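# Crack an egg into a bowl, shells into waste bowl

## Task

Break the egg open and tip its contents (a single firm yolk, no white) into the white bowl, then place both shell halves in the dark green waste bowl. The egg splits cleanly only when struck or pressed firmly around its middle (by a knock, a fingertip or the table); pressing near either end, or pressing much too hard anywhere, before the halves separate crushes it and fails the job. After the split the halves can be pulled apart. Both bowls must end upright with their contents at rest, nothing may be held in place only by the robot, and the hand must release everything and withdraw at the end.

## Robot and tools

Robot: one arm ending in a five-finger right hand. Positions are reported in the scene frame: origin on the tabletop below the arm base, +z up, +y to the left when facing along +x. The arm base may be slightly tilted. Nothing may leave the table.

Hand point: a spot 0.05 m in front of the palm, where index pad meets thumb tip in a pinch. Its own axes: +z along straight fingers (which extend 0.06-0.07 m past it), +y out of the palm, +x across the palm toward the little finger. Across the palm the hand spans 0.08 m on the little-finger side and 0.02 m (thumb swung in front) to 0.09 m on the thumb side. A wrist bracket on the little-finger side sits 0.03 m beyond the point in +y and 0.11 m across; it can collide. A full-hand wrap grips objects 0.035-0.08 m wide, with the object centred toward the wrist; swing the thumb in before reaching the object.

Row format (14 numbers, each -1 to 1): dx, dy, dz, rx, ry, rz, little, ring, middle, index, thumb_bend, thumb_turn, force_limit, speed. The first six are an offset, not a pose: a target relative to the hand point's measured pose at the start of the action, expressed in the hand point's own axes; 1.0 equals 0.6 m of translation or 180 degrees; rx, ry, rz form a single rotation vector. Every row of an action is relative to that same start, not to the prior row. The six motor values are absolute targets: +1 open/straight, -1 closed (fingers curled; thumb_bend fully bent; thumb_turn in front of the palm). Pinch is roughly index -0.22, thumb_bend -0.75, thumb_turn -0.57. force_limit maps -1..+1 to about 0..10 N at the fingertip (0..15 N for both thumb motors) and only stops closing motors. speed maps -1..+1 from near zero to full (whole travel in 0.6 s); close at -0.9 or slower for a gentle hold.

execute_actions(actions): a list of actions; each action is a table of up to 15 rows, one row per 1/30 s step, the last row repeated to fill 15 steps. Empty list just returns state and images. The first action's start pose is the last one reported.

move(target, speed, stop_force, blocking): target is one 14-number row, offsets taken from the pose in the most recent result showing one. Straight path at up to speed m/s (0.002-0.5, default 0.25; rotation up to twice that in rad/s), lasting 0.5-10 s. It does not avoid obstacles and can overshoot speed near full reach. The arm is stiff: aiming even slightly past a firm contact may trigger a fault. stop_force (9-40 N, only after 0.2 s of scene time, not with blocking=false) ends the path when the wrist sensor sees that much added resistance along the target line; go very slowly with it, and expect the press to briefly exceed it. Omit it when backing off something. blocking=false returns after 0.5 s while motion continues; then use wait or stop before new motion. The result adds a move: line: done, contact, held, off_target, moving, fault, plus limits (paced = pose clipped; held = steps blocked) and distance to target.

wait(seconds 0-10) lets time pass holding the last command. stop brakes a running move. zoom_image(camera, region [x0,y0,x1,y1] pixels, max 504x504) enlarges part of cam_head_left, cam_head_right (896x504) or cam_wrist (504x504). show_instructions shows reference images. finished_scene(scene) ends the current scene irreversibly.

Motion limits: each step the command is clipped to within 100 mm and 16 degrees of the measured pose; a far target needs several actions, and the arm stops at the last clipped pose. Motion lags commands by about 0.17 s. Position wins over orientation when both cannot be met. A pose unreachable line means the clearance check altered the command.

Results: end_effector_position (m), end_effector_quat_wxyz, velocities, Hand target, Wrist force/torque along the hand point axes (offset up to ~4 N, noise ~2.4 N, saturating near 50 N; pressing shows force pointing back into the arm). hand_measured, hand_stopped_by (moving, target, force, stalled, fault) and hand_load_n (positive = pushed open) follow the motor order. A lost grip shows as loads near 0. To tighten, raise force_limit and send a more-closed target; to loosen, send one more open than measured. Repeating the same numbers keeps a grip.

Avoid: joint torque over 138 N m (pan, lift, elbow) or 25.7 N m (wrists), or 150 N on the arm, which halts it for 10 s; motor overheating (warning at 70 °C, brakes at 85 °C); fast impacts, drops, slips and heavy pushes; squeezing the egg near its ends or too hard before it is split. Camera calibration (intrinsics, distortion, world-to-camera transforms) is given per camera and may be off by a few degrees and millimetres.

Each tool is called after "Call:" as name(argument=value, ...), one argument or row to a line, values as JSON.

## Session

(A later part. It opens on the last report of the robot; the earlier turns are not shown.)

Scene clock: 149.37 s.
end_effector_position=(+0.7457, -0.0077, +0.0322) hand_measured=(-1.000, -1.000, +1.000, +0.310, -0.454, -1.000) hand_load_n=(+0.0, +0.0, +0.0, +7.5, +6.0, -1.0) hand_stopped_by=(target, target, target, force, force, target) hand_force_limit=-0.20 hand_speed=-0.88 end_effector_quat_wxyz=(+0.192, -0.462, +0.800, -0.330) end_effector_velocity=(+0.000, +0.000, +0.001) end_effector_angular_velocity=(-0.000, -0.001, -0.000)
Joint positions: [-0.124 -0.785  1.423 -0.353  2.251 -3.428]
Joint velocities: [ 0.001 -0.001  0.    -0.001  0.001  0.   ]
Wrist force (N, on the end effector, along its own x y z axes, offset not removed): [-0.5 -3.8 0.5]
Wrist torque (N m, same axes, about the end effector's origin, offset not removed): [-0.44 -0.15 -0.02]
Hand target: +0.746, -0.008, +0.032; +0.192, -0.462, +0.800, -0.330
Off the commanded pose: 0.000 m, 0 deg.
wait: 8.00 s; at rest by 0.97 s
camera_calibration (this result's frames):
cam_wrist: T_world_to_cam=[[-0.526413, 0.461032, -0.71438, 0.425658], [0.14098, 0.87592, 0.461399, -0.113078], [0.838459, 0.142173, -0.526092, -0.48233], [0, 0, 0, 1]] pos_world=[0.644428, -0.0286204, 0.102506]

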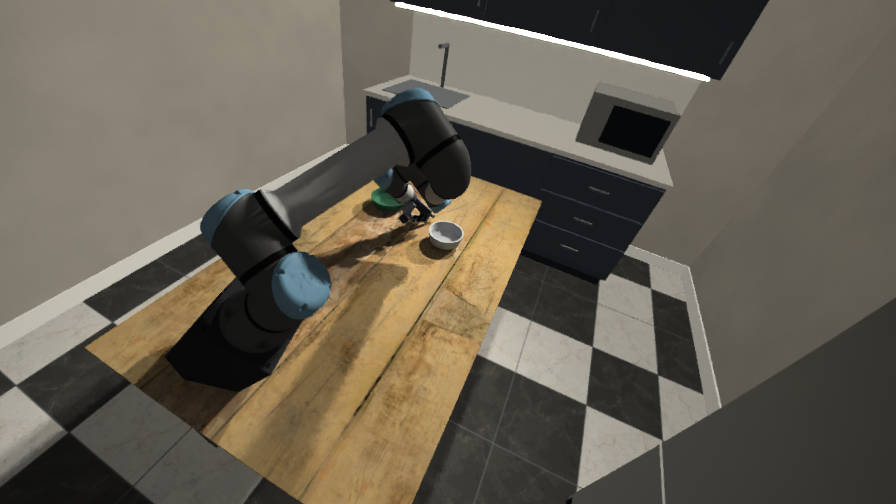

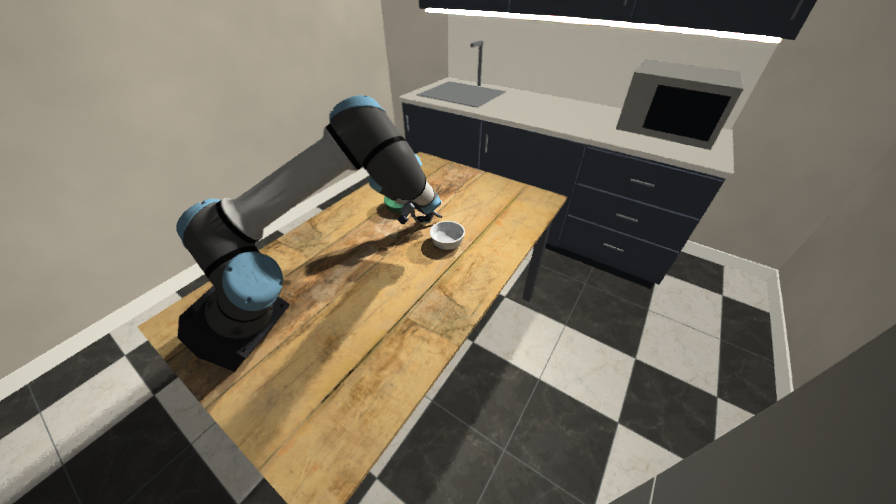

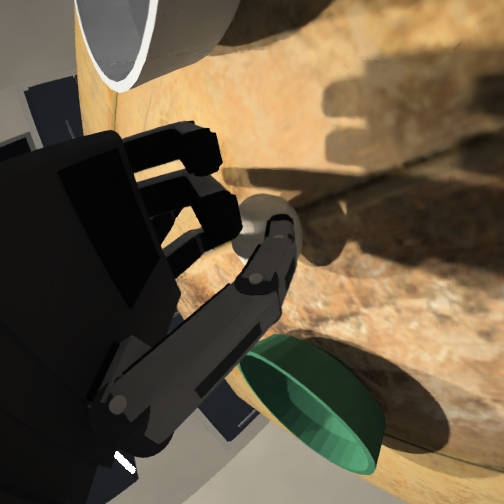

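Call:
move(
  target=[0,-0.0224,-0.0224,0,0,0,-1,-1,1,-0.6,-0.9,-1,-0.2,-0.88],
  speed=0.03,
)

Call:
move(
  target=[0,0.027,0.027,0,0,0,-1,-1,1,-0.6,-0.9,-1,-0.2,-0.88],
  speed=0.2,
  stop_force=25,
)

Call:
move(
  target=[0,-0.04,-0.04,0,0,0,-1,-1,1,-0.6,-0.9,-1,-0.2,-0.88],
  speed=0.03,
)

Scene clock: 163.83 s.
end_effector_position=(+0.7457, -0.0078, +0.0509) hand_measured=(-1.000, -1.000, +1.000, +0.310, -0.454, -1.000) hand_load_n=(+0.0, +0.0, +0.0, +7.5, +6.0, -1.0) hand_stopped_by=(target, target, target, force, force, target) hand_force_limit=-0.20 hand_speed=-0.88 end_effector_quat_wxyz=(+0.192, -0.462, +0.800, -0.330) end_effector_velocity=(+0.001, +0.001, +0.004) end_effector_angular_velocity=(+0.000, -0.002, +0.002)
Joint positions: [-0.105 -0.807  1.42  -0.324  2.27  -3.421]
Joint velocities: [ 0.005 -0.003 -0.002  0.005  0.002  0.001]
Wrist force (N, on the end effector, along its own x y z axes, offset not removed): [-0.2 0.4 -0.8]
Wrist torque (N m, same axes, about the end effector's origin, offset not removed): [0.10 0.04 0.10]
Hand target: +0.746, -0.008, +0.051; +0.192, -0.462, +0.800, -0.330
Off the commanded pose: 0.000 m, 0 deg.
move: done
camera_calibration (this result's frames):
cam_wrist: T_world_to_cam=[[-0.526402, 0.460994, -0.714413, 0.439041], [0.140961, 0.875943, 0.461361, -0.121625], [0.838469, 0.142157, -0.52608, -0.472488], [0, 0, 0, 1]] pos_world=[0.644423, -0.0286913, 0.121202]

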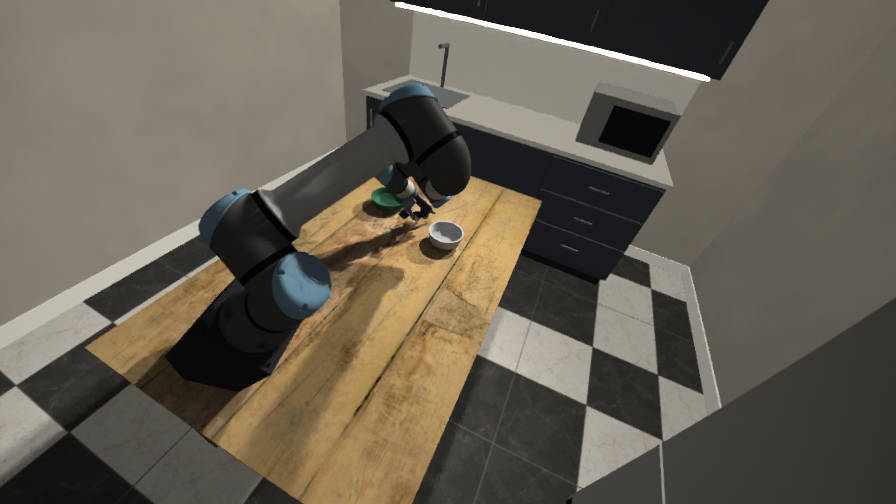

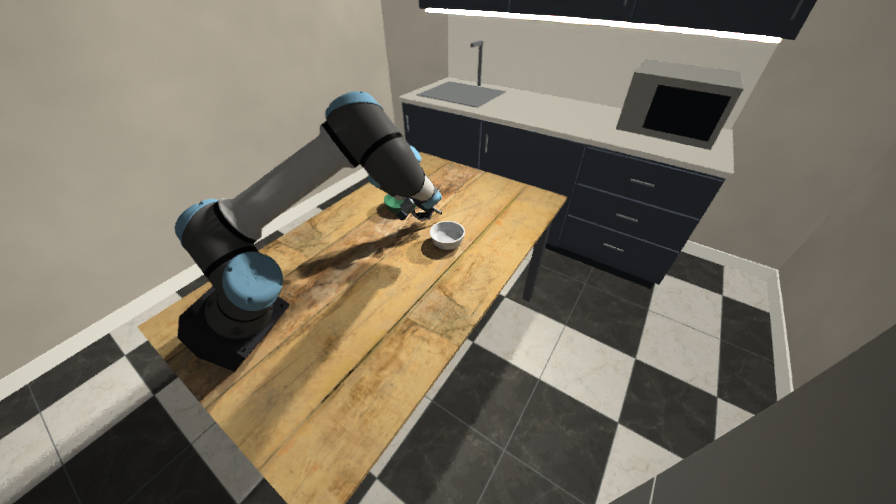

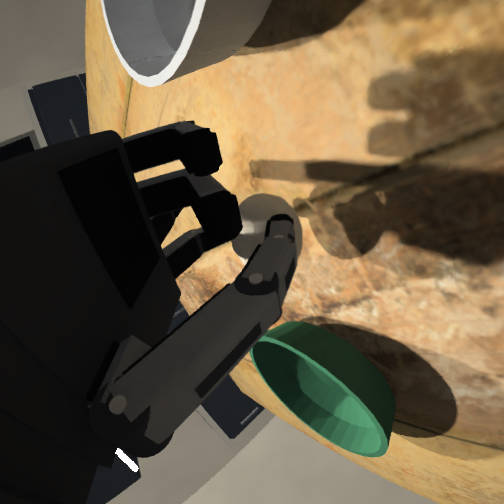

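Scene clock: 164.70 s.
end_effector_position=(+0.7457, -0.0077, +0.0284) hand_measured=(-1.000, -1.000, +1.000, +0.310, -0.454, -1.000) hand_load_n=(+0.0, +0.0, +0.0, +7.0, +4.0, -4.5) hand_stopped_by=(target, target, target, force, force, target) hand_force_limit=-0.20 hand_speed=-0.88 end_effector_quat_wxyz=(+0.192, -0.462, +0.800, -0.330) end_effector_velocity=(+0.000, +0.001, -0.003) end_effector_angular_velocity=(+0.001, -0.000, +0.002)
Joint positions: [-0.128 -0.78   1.423 -0.359  2.247 -3.429]
Joint velocities: [-0.003  0.004 -0.001 -0.003 -0.004 -0.001]
Wrist force (N, on the end effector, along its own x y z axes, offset not removed): [2.9 -13.0 -18.1]
Wrist torque (N m, same axes, about the end effector's origin, offset not removed): [0.08 0.38 -0.33]
Hand target: +0.746, -0.008, +0.028; +0.192, -0.462, +0.800, -0.330
Off the commanded pose: 0.000 m, 0 deg.
move: done
camera_calibration (this result's frames):
cam_wrist: T_world_to_cam=[[-0.526396, 0.461011, -0.714406, 0.422869], [0.140895, 0.875921, 0.461422, -0.11129], [0.838484, 0.142234, -0.526036, -0.484365], [0, 0, 0, 1]] pos_world=[0.644409, -0.0285722, 0.0986584]

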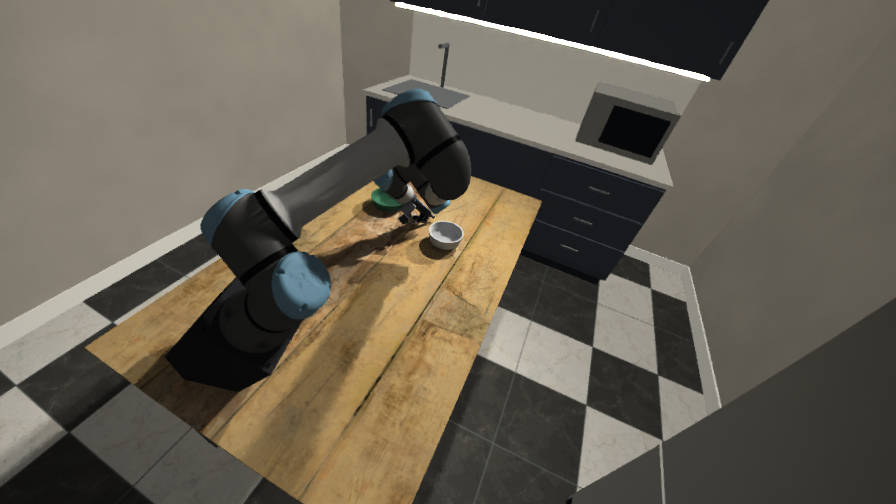

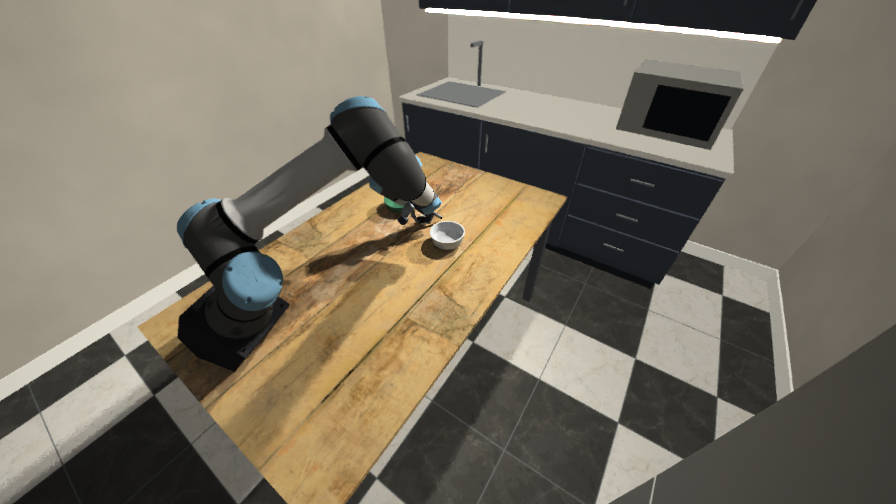

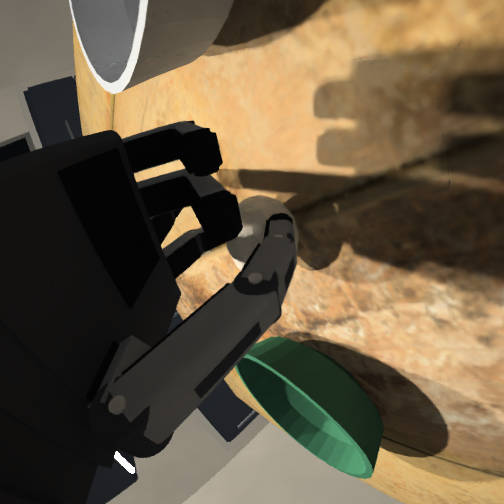

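Scene clock: 166.20 s.
end_effector_position=(+0.7457, -0.0078, +0.0620) hand_measured=(-1.000, -1.000, +1.000, +0.310, -0.452, -1.000) hand_load_n=(+0.0, +0.0, +0.0, +8.0, +7.0, -1.5) hand_stopped_by=(target, target, target, force, force, target) hand_force_limit=-0.20 hand_speed=-0.88 end_effector_quat_wxyz=(+0.192, -0.462, +0.800, -0.330) end_effector_velocity=(-0.000, +0.001, +0.003) end_effector_angular_velocity=(+0.001, -0.000, +0.002)
Joint positions: [-0.094 -0.819  1.417 -0.306  2.28  -3.417]
Joint velocities: [ 0.003 -0.003 -0.     0.005  0.001  0.001]
Wrist force (N, on the end effector, along its own x y z axes, offset not removed): [-0.2 -2.0 0.2]
Wrist torque (N m, same axes, about the end effector's origin, offset not removed): [-0.16 -0.10 -0.25]
Hand target: +0.746, -0.008, +0.062; +0.192, -0.462, +0.800, -0.330
Off the commanded pose: 0.000 m, 0 deg.
move: done
camera_calibration (this result's frames):
cam_wrist: T_world_to_cam=[[-0.526383, 0.460948, -0.714456, 0.446933], [0.140868, 0.875959, 0.461359, -0.126663], [0.838497, 0.142207, -0.526023, -0.466667], [0, 0, 0, 1]] pos_world=[0.6444, -0.0286981, 0.132274]

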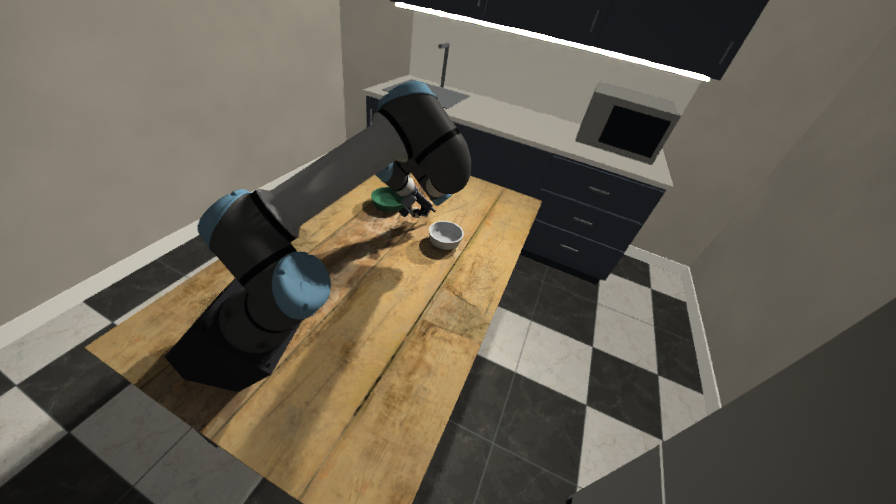

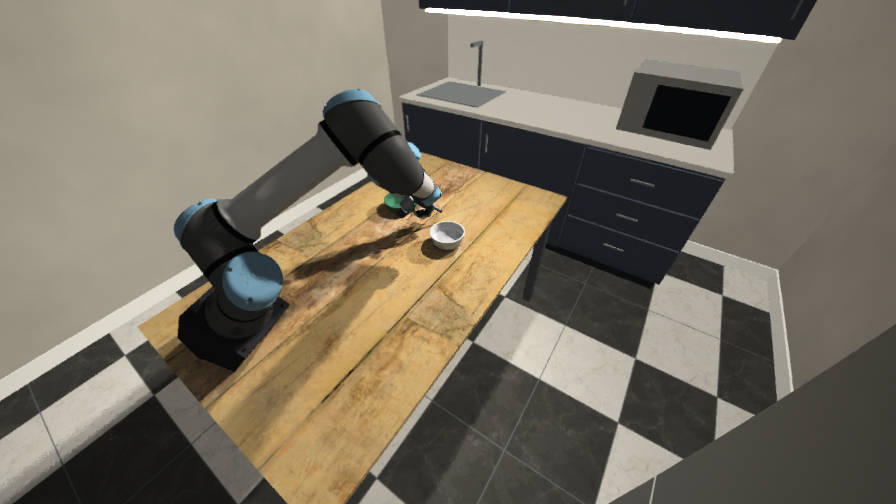

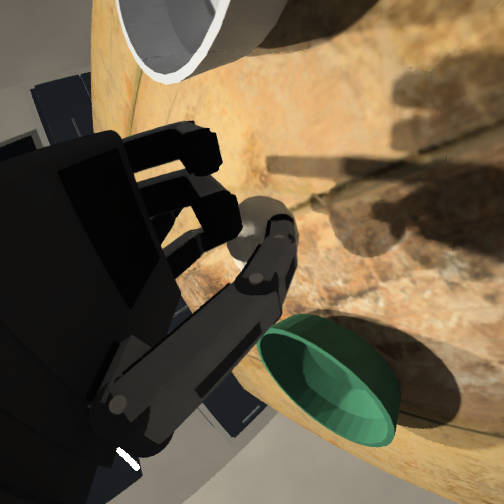

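Call:
move(
  target=[0,0.0355,0.0355,0,0,0,-1,-1,1,-0.6,-0.9,-1,-0.2,-0.88],
  speed=0.03,
  stop_force=9,
)

Call:
execute_actions(
  actions=[
    [[0,0,0,0,0,0,-1,-1,1,0.5,-0.3,-1,-0.2,-0.5]],
    [[0,0,0,0,0,0,-1,-1,1,0.5,-0.3,-1,-0.2,-0.5]],
  ],
)

Call:
move(
  target=[0,-0.06,-0.06,0,0,0,-1,-1,1,0.5,-0.3,-1,-0.2,-0.5],
  speed=0.05,
)

Call:
zoom_image(
  camera="cam_wrist",
  region=[200,100,440,300],
)

Scene clock: 178.40 s.
end_effector_position=(+0.7457, -0.0077, +0.0322) hand_measured=(-1.000, -1.000, +1.000, +0.310, -0.452, -1.000) hand_load_n=(+0.0, +0.0, +0.0, +8.0, +7.0, -1.5) hand_stopped_by=(target, target, target, force, force, target) hand_force_limit=-0.20 hand_speed=-0.88 end_effector_quat_wxyz=(+0.192, -0.462, +0.800, -0.330) end_effector_velocity=(+0.000, +0.001, -0.002) end_effector_angular_velocity=(-0.000, -0.001, -0.000)
Joint positions: [-0.124 -0.785  1.423 -0.353  2.251 -3.428]
Joint velocities: [-0.001  0.004 -0.001 -0.004 -0.002 -0.001]
Wrist force (N, on the end effector, along its own x y z axes, offset not removed): [-3.3 2.8 5.1]
Wrist torque (N m, same axes, about the end effector's origin, offset not removed): [0.19 0.15 -0.17]
Hand target: +0.746, -0.008, +0.032; +0.192, -0.462, +0.800, -0.330
Off the commanded pose: 0.000 m, 0 deg.
move: done
camera_calibration (this result's frames):
cam_wrist: T_world_to_cam=[[-0.526393, 0.461003, -0.714413, 0.425601], [0.140893, 0.875927, 0.461413, -0.113035], [0.838486, 0.142229, -0.526034, -0.482348], [0, 0, 0, 1]] pos_world=[0.644401, -0.0285892, 0.102479]

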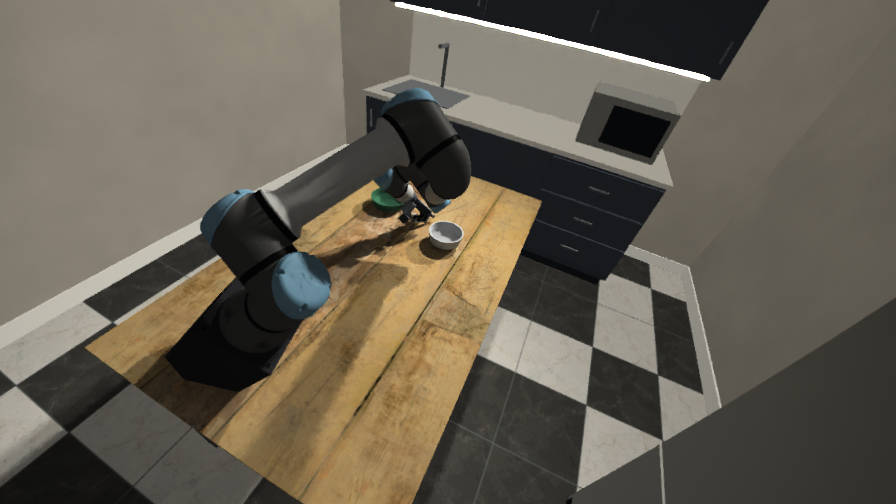

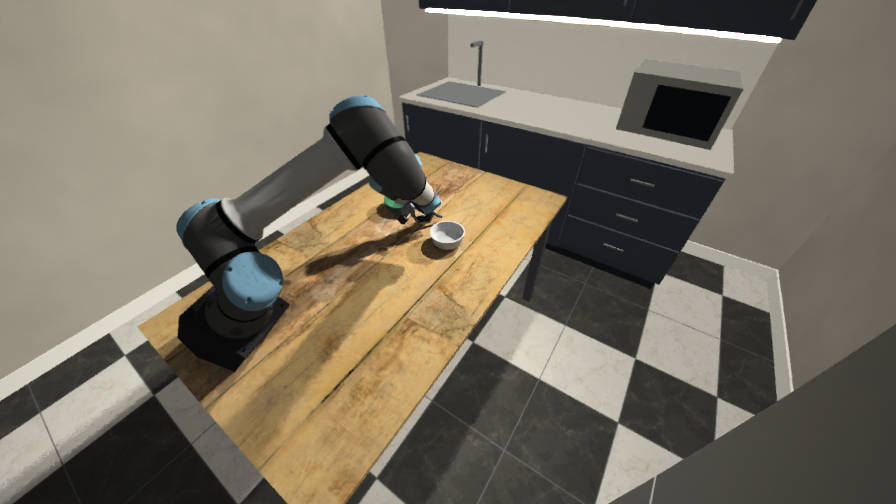

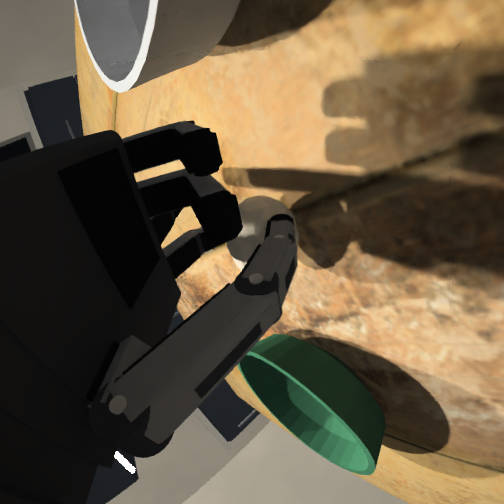

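Scene clock: 179.40 s.
end_effector_position=(+0.7457, -0.0077, +0.0321) hand_measured=(-1.000, -1.000, +1.000, +0.500, -0.300, -1.000) hand_load_n=(+0.0, +0.0, +0.0, +0.0, +0.0, +0.0) hand_stopped_by=(target, target, target, target, target, target) hand_force_limit=-0.20 hand_speed=-0.50 end_effector_quat_wxyz=(+0.192, -0.462, +0.800, -0.330) end_effector_velocity=(-0.001, +0.001, +0.000) end_effector_angular_velocity=(-0.000, +0.001, +0.001)
Joint positions: [-0.125 -0.785  1.423 -0.353  2.251 -3.428]
Joint velocities: [ 0.001 -0.     0.001  0.001  0.001 -0.   ]
Wrist force (N, on the end effector, along its own x y z axes, offset not removed): [1.4 -3.1 3.5]
Wrist torque (N m, same axes, about the end effector's origin, offset not removed): [-0.53 -0.44 -0.07]
Hand target: +0.746, -0.008, +0.032; +0.192, -0.462, +0.800, -0.330
Off the commanded pose: 0.000 m, 0 deg.
camera_calibration (this result's frames):
cam_wrist: T_world_to_cam=[[-0.526492, 0.460973, -0.71436, 0.425573], [0.140869, 0.875931, 0.461411, -0.112973], [0.838428, 0.142298, -0.526108, -0.48234], [0, 0, 0, 1]] pos_world=[0.644383, -0.0285851, 0.102377]

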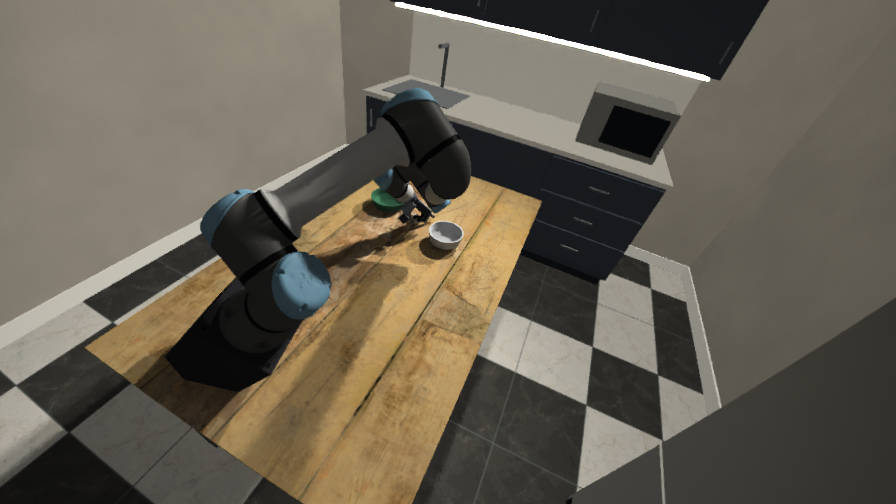

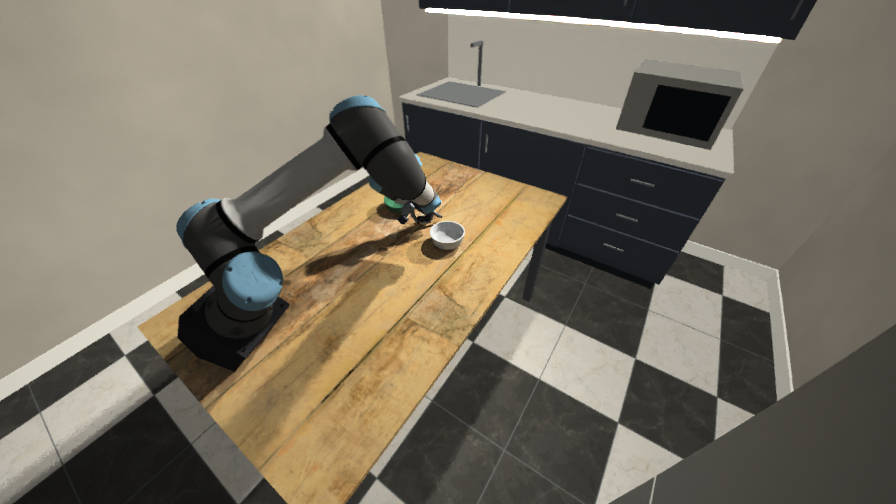

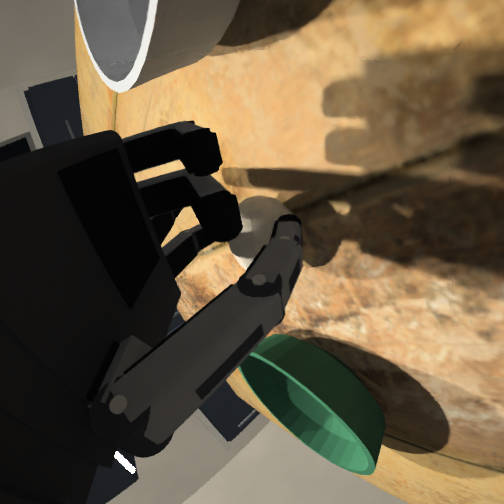

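Scene clock: 180.87 s.
end_effector_position=(+0.7457, -0.0079, +0.0827) hand_measured=(-1.000, -1.000, +1.000, +0.500, -0.300, -1.000) hand_load_n=(+0.0, +0.0, +0.0, +0.0, +0.0, +0.0) hand_stopped_by=(target, target, target, target, target, target) hand_force_limit=-0.20 hand_speed=-0.50 end_effector_quat_wxyz=(+0.192, -0.462, +0.800, -0.330) end_effector_velocity=(+0.000, +0.001, +0.003) end_effector_angular_velocity=(+0.001, -0.001, +0.002)
Joint positions: [-0.072 -0.841  1.41  -0.272  2.301 -3.408]
Joint velocities: [ 0.003 -0.002 -0.001  0.004  0.001  0.001]
Wrist force (N, on the end effector, along its own x y z axes, offset not removed): [0.2 -2.4 1.5]
Wrist torque (N m, same axes, about the end effector's origin, offset not removed): [-0.41 -0.17 -0.16]
Hand target: +0.746, -0.008, +0.083; +0.192, -0.462, +0.800, -0.330
Off the commanded pose: 0.000 m, 0 deg.
move: done
camera_calibration (this result's frames):
cam_wrist: T_world_to_cam=[[-0.526475, 0.460879, -0.714433, 0.461796], [0.140832, 0.875987, 0.461317, -0.136112], [0.838445, 0.142256, -0.526092, -0.455702], [0, 0, 0, 1]] pos_world=[0.644374, -0.0287737, 0.152972]

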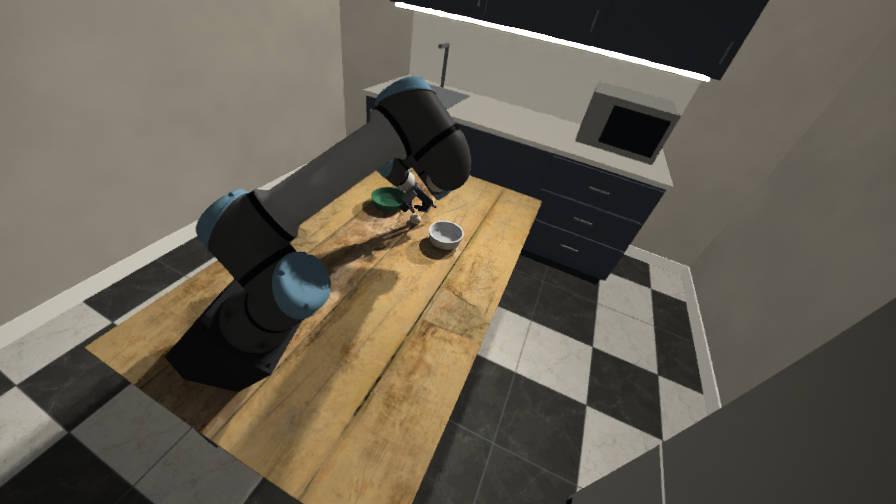

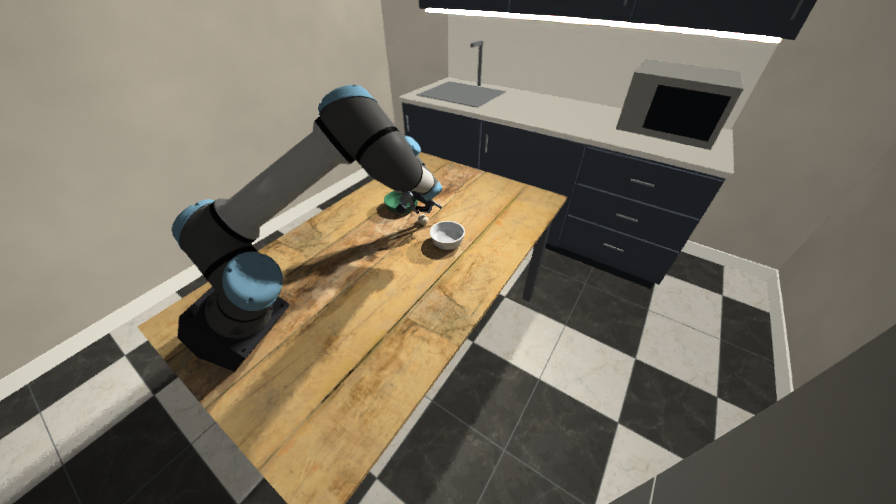

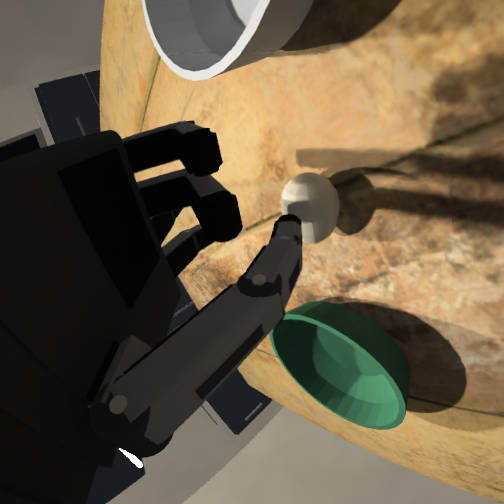

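Region (200, 100, 440, 300) of cam_wrist's 504x504 image, scaled by 2.100, with more detail than that image has.

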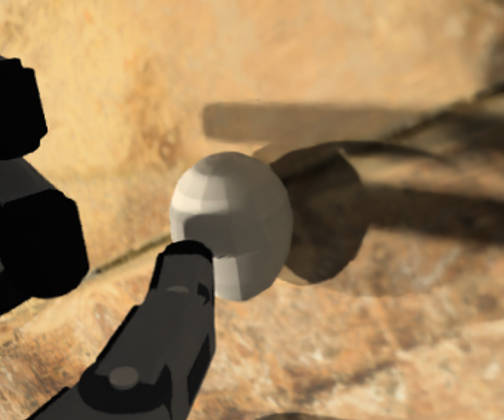

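Call:
move(
  target=[0,0.055,0.055,0,0,0,-1,-1,1,0.5,-0.3,-1,-0.2,-0.5],
  speed=0.03,
  stop_force=9,
)

Call:
execute_actions(
  actions=[
    [[0,0,0,0,0,0,-1,-1,1,-0.6,-0.9,-1,0.3,-0.88]],
  ],
)

Call:
wait(
  seconds=4,
)

Scene clock: 196.77 s.
end_effector_position=(+0.7457, -0.0077, +0.0363) hand_measured=(-1.000, -1.000, +1.000, +0.500, -0.300, -1.000) hand_load_n=(+0.0, +0.0, +0.0, +0.0, +0.0, +0.0) hand_stopped_by=(target, target, target, target, target, target) hand_force_limit=-0.20 hand_speed=-0.50 end_effector_quat_wxyz=(+0.192, -0.462, +0.800, -0.330) end_effector_velocity=(+0.000, -0.000, -0.002) end_effector_angular_velocity=(-0.000, -0.000, +0.000)
Joint positions: [-0.12  -0.79   1.423 -0.347  2.255 -3.426]
Joint velocities: [-0.002  0.003 -0.001 -0.003 -0.002 -0.001]
Wrist force (N, on the end effector, along its own x y z axes, offset not removed): [2.1 -1.2 -0.7]
Wrist torque (N m, same axes, about the end effector's origin, offset not removed): [-0.12 -0.50 0.16]
Hand target: +0.746, -0.008, +0.036; +0.192, -0.462, +0.800, -0.330
Off the commanded pose: 0.000 m, 0 deg.
move: done
camera_calibration (this result's frames):
cam_wrist: T_world_to_cam=[[-0.526488, 0.46096, -0.714371, 0.428621], [0.140863, 0.875939, 0.461399, -0.114916], [0.838432, 0.142292, -0.526103, -0.480091], [0, 0, 0, 1]] pos_world=[0.644375, -0.0286044, 0.106639]

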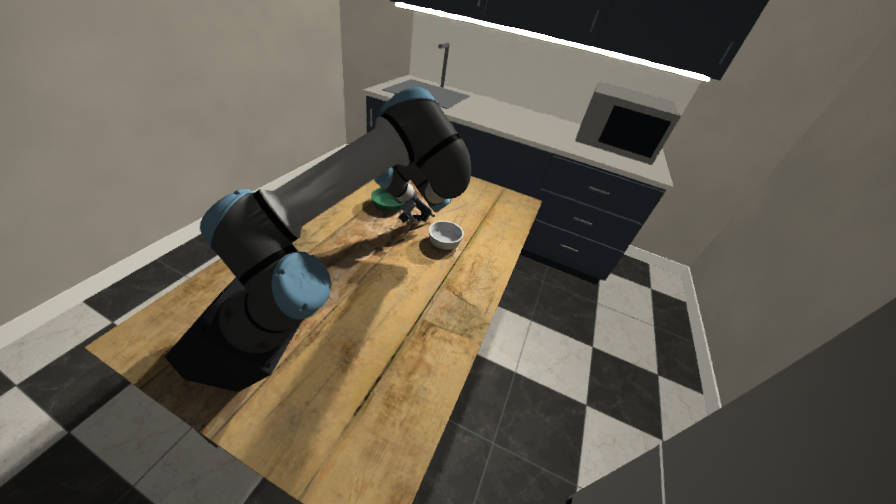

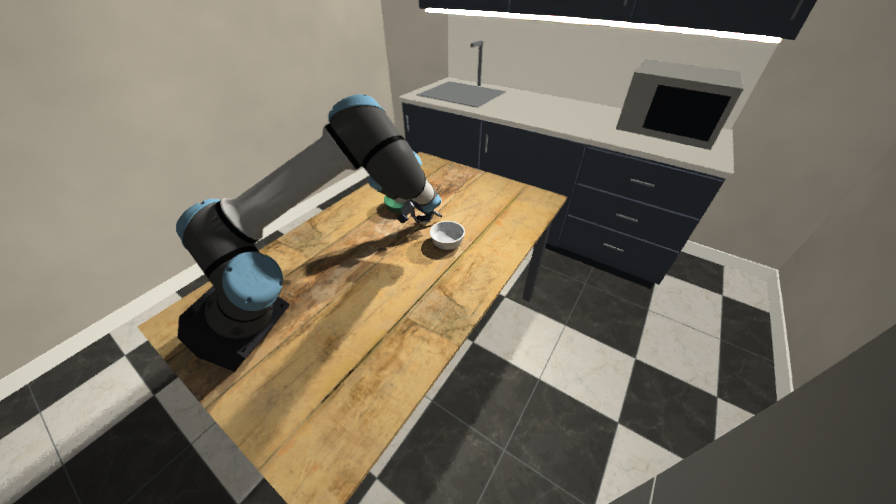

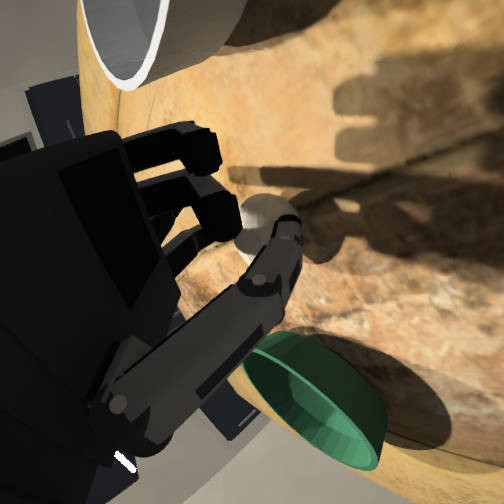

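Scene clock: 197.27 s.
end_effector_position=(+0.7457, -0.0077, +0.0362) hand_measured=(-1.000, -1.000, +1.000, +0.420, -0.350, -1.000) hand_load_n=(+0.0, +0.0, +0.0, +0.0, +0.0, +0.0) hand_stopped_by=(target, target, target, moving, moving, target) hand_force_limit=0.30 hand_speed=-0.88 end_effector_quat_wxyz=(+0.192, -0.462, +0.800, -0.330) end_effector_velocity=(-0.000, -0.000, -0.001) end_effector_angular_velocity=(+0.001, +0.001, +0.001)
Joint positions: [-0.12  -0.79   1.423 -0.347  2.255 -3.426]
Joint velocities: [-0.001  0.     0.     0.001 -0.002 -0.   ]
Wrist force (N, on the end effector, along its own x y z axes, offset not removed): [-1.9 -1.6 0.9]
Wrist torque (N m, same axes, about the end effector's origin, offset not removed): [-0.02 0.35 -0.20]
Hand target: +0.746, -0.008, +0.036; +0.192, -0.462, +0.800, -0.330
Off the commanded pose: 0.000 m, 0 deg.
camera_calibration (this result's frames):
cam_wrist: T_world_to_cam=[[-0.526554, 0.460939, -0.714336, 0.428579], [0.140846, 0.875942, 0.461397, -0.114859], [0.838393, 0.142339, -0.526153, -0.480103], [0, 0, 0, 1]] pos_world=[0.644363, -0.0286014, 0.106538]

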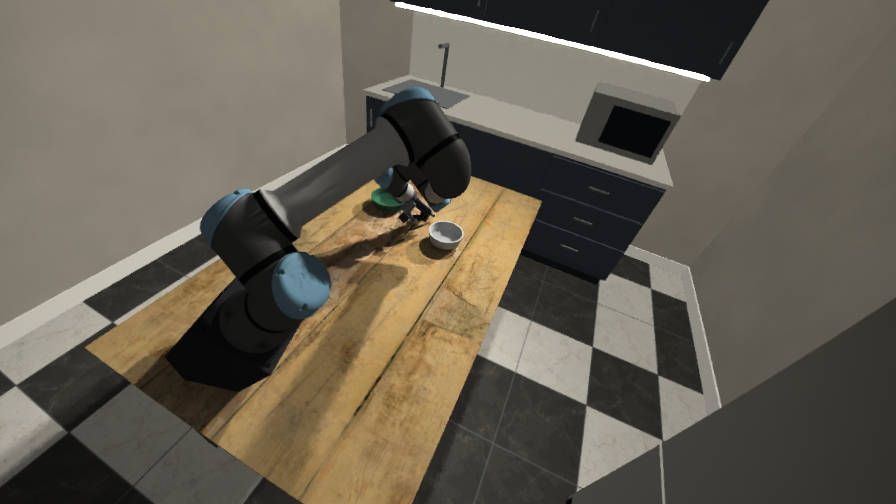

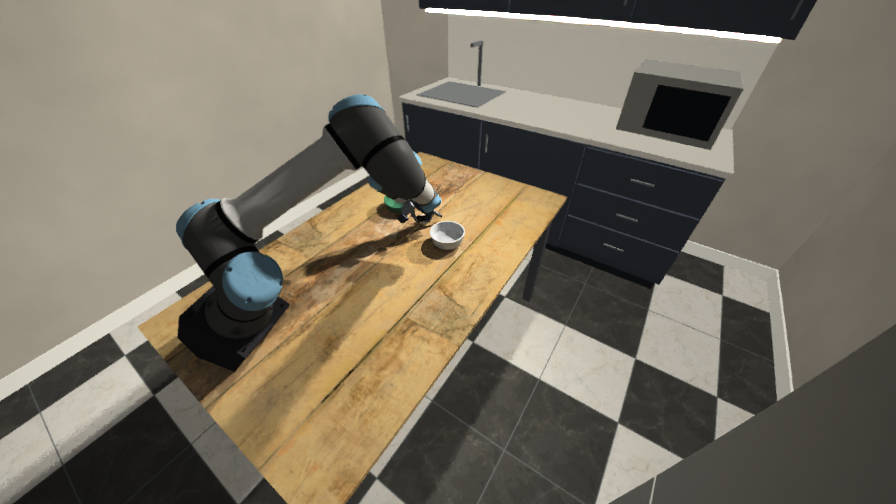

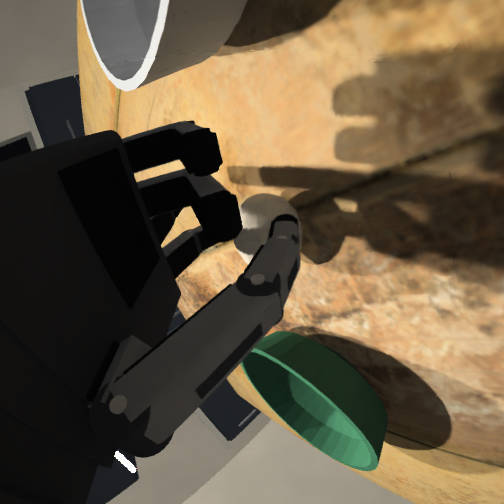

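Scene clock: 201.27 s.
end_effector_position=(+0.7457, -0.0077, +0.0363) hand_measured=(-1.000, -1.000, +1.000, +0.264, -0.536, -1.000) hand_load_n=(+0.0, +0.0, +0.0, +13.0, +9.5, -3.0) hand_stopped_by=(target, target, target, force, force, target) hand_force_limit=0.30 hand_speed=-0.88 end_effector_quat_wxyz=(+0.192, -0.462, +0.800, -0.330) end_effector_velocity=(+0.000, +0.000, +0.000) end_effector_angular_velocity=(+0.000, -0.000, +0.001)
Joint positions: [-0.12  -0.79   1.423 -0.347  2.255 -3.426]
Joint velocities: [ 0.     0.    -0.001  0.001 -0.     0.   ]
Wrist force (N, on the end effector, along its own x y z axes, offset not removed): [0.4 -0.2 -2.9]
Wrist torque (N m, same axes, about the end effector's origin, offset not removed): [0.17 0.02 -0.01]
Hand target: +0.746, -0.008, +0.036; +0.192, -0.462, +0.800, -0.330
Off the commanded pose: 0.000 m, 0 deg.
wait: 4.00 s; at rest by 1.77 s
camera_calibration (this result's frames):
cam_wrist: T_world_to_cam=[[-0.526498, 0.460957, -0.714365, 0.428623], [0.140861, 0.875939, 0.461399, -0.114915], [0.838426, 0.142299, -0.526112, -0.480083], [0, 0, 0, 1]] pos_world=[0.64437, -0.0286029, 0.106638]

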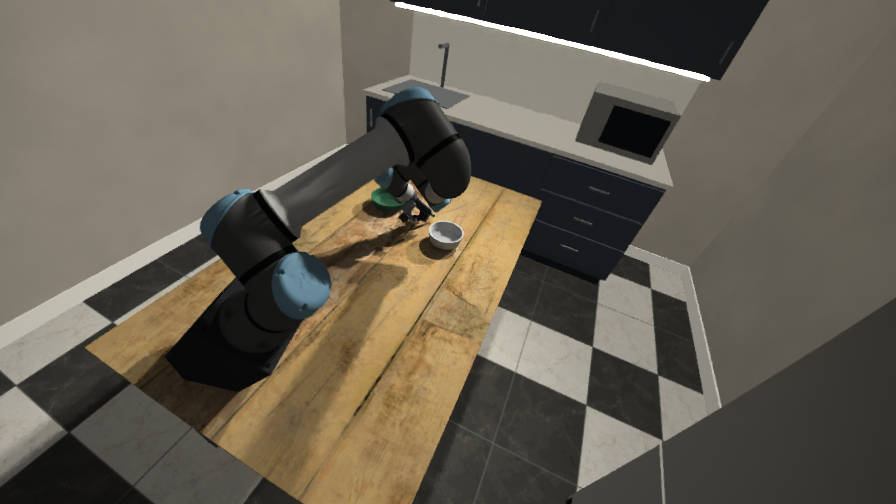

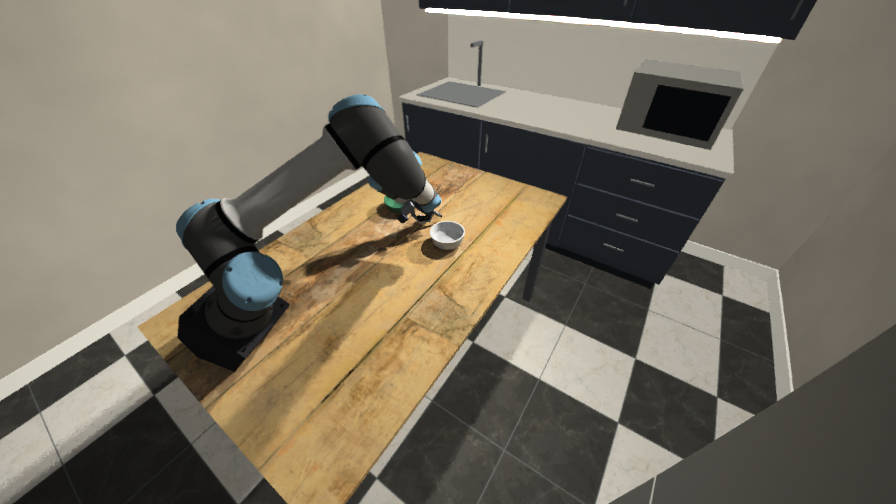

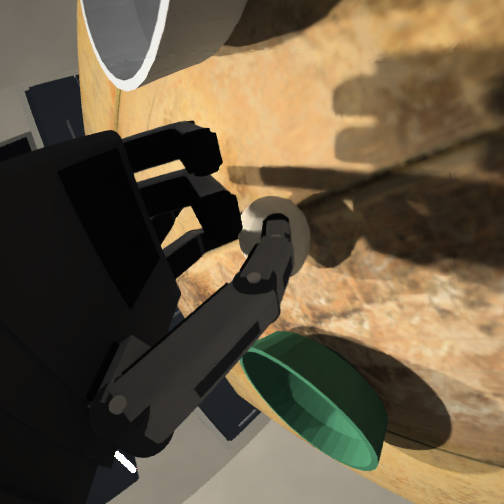

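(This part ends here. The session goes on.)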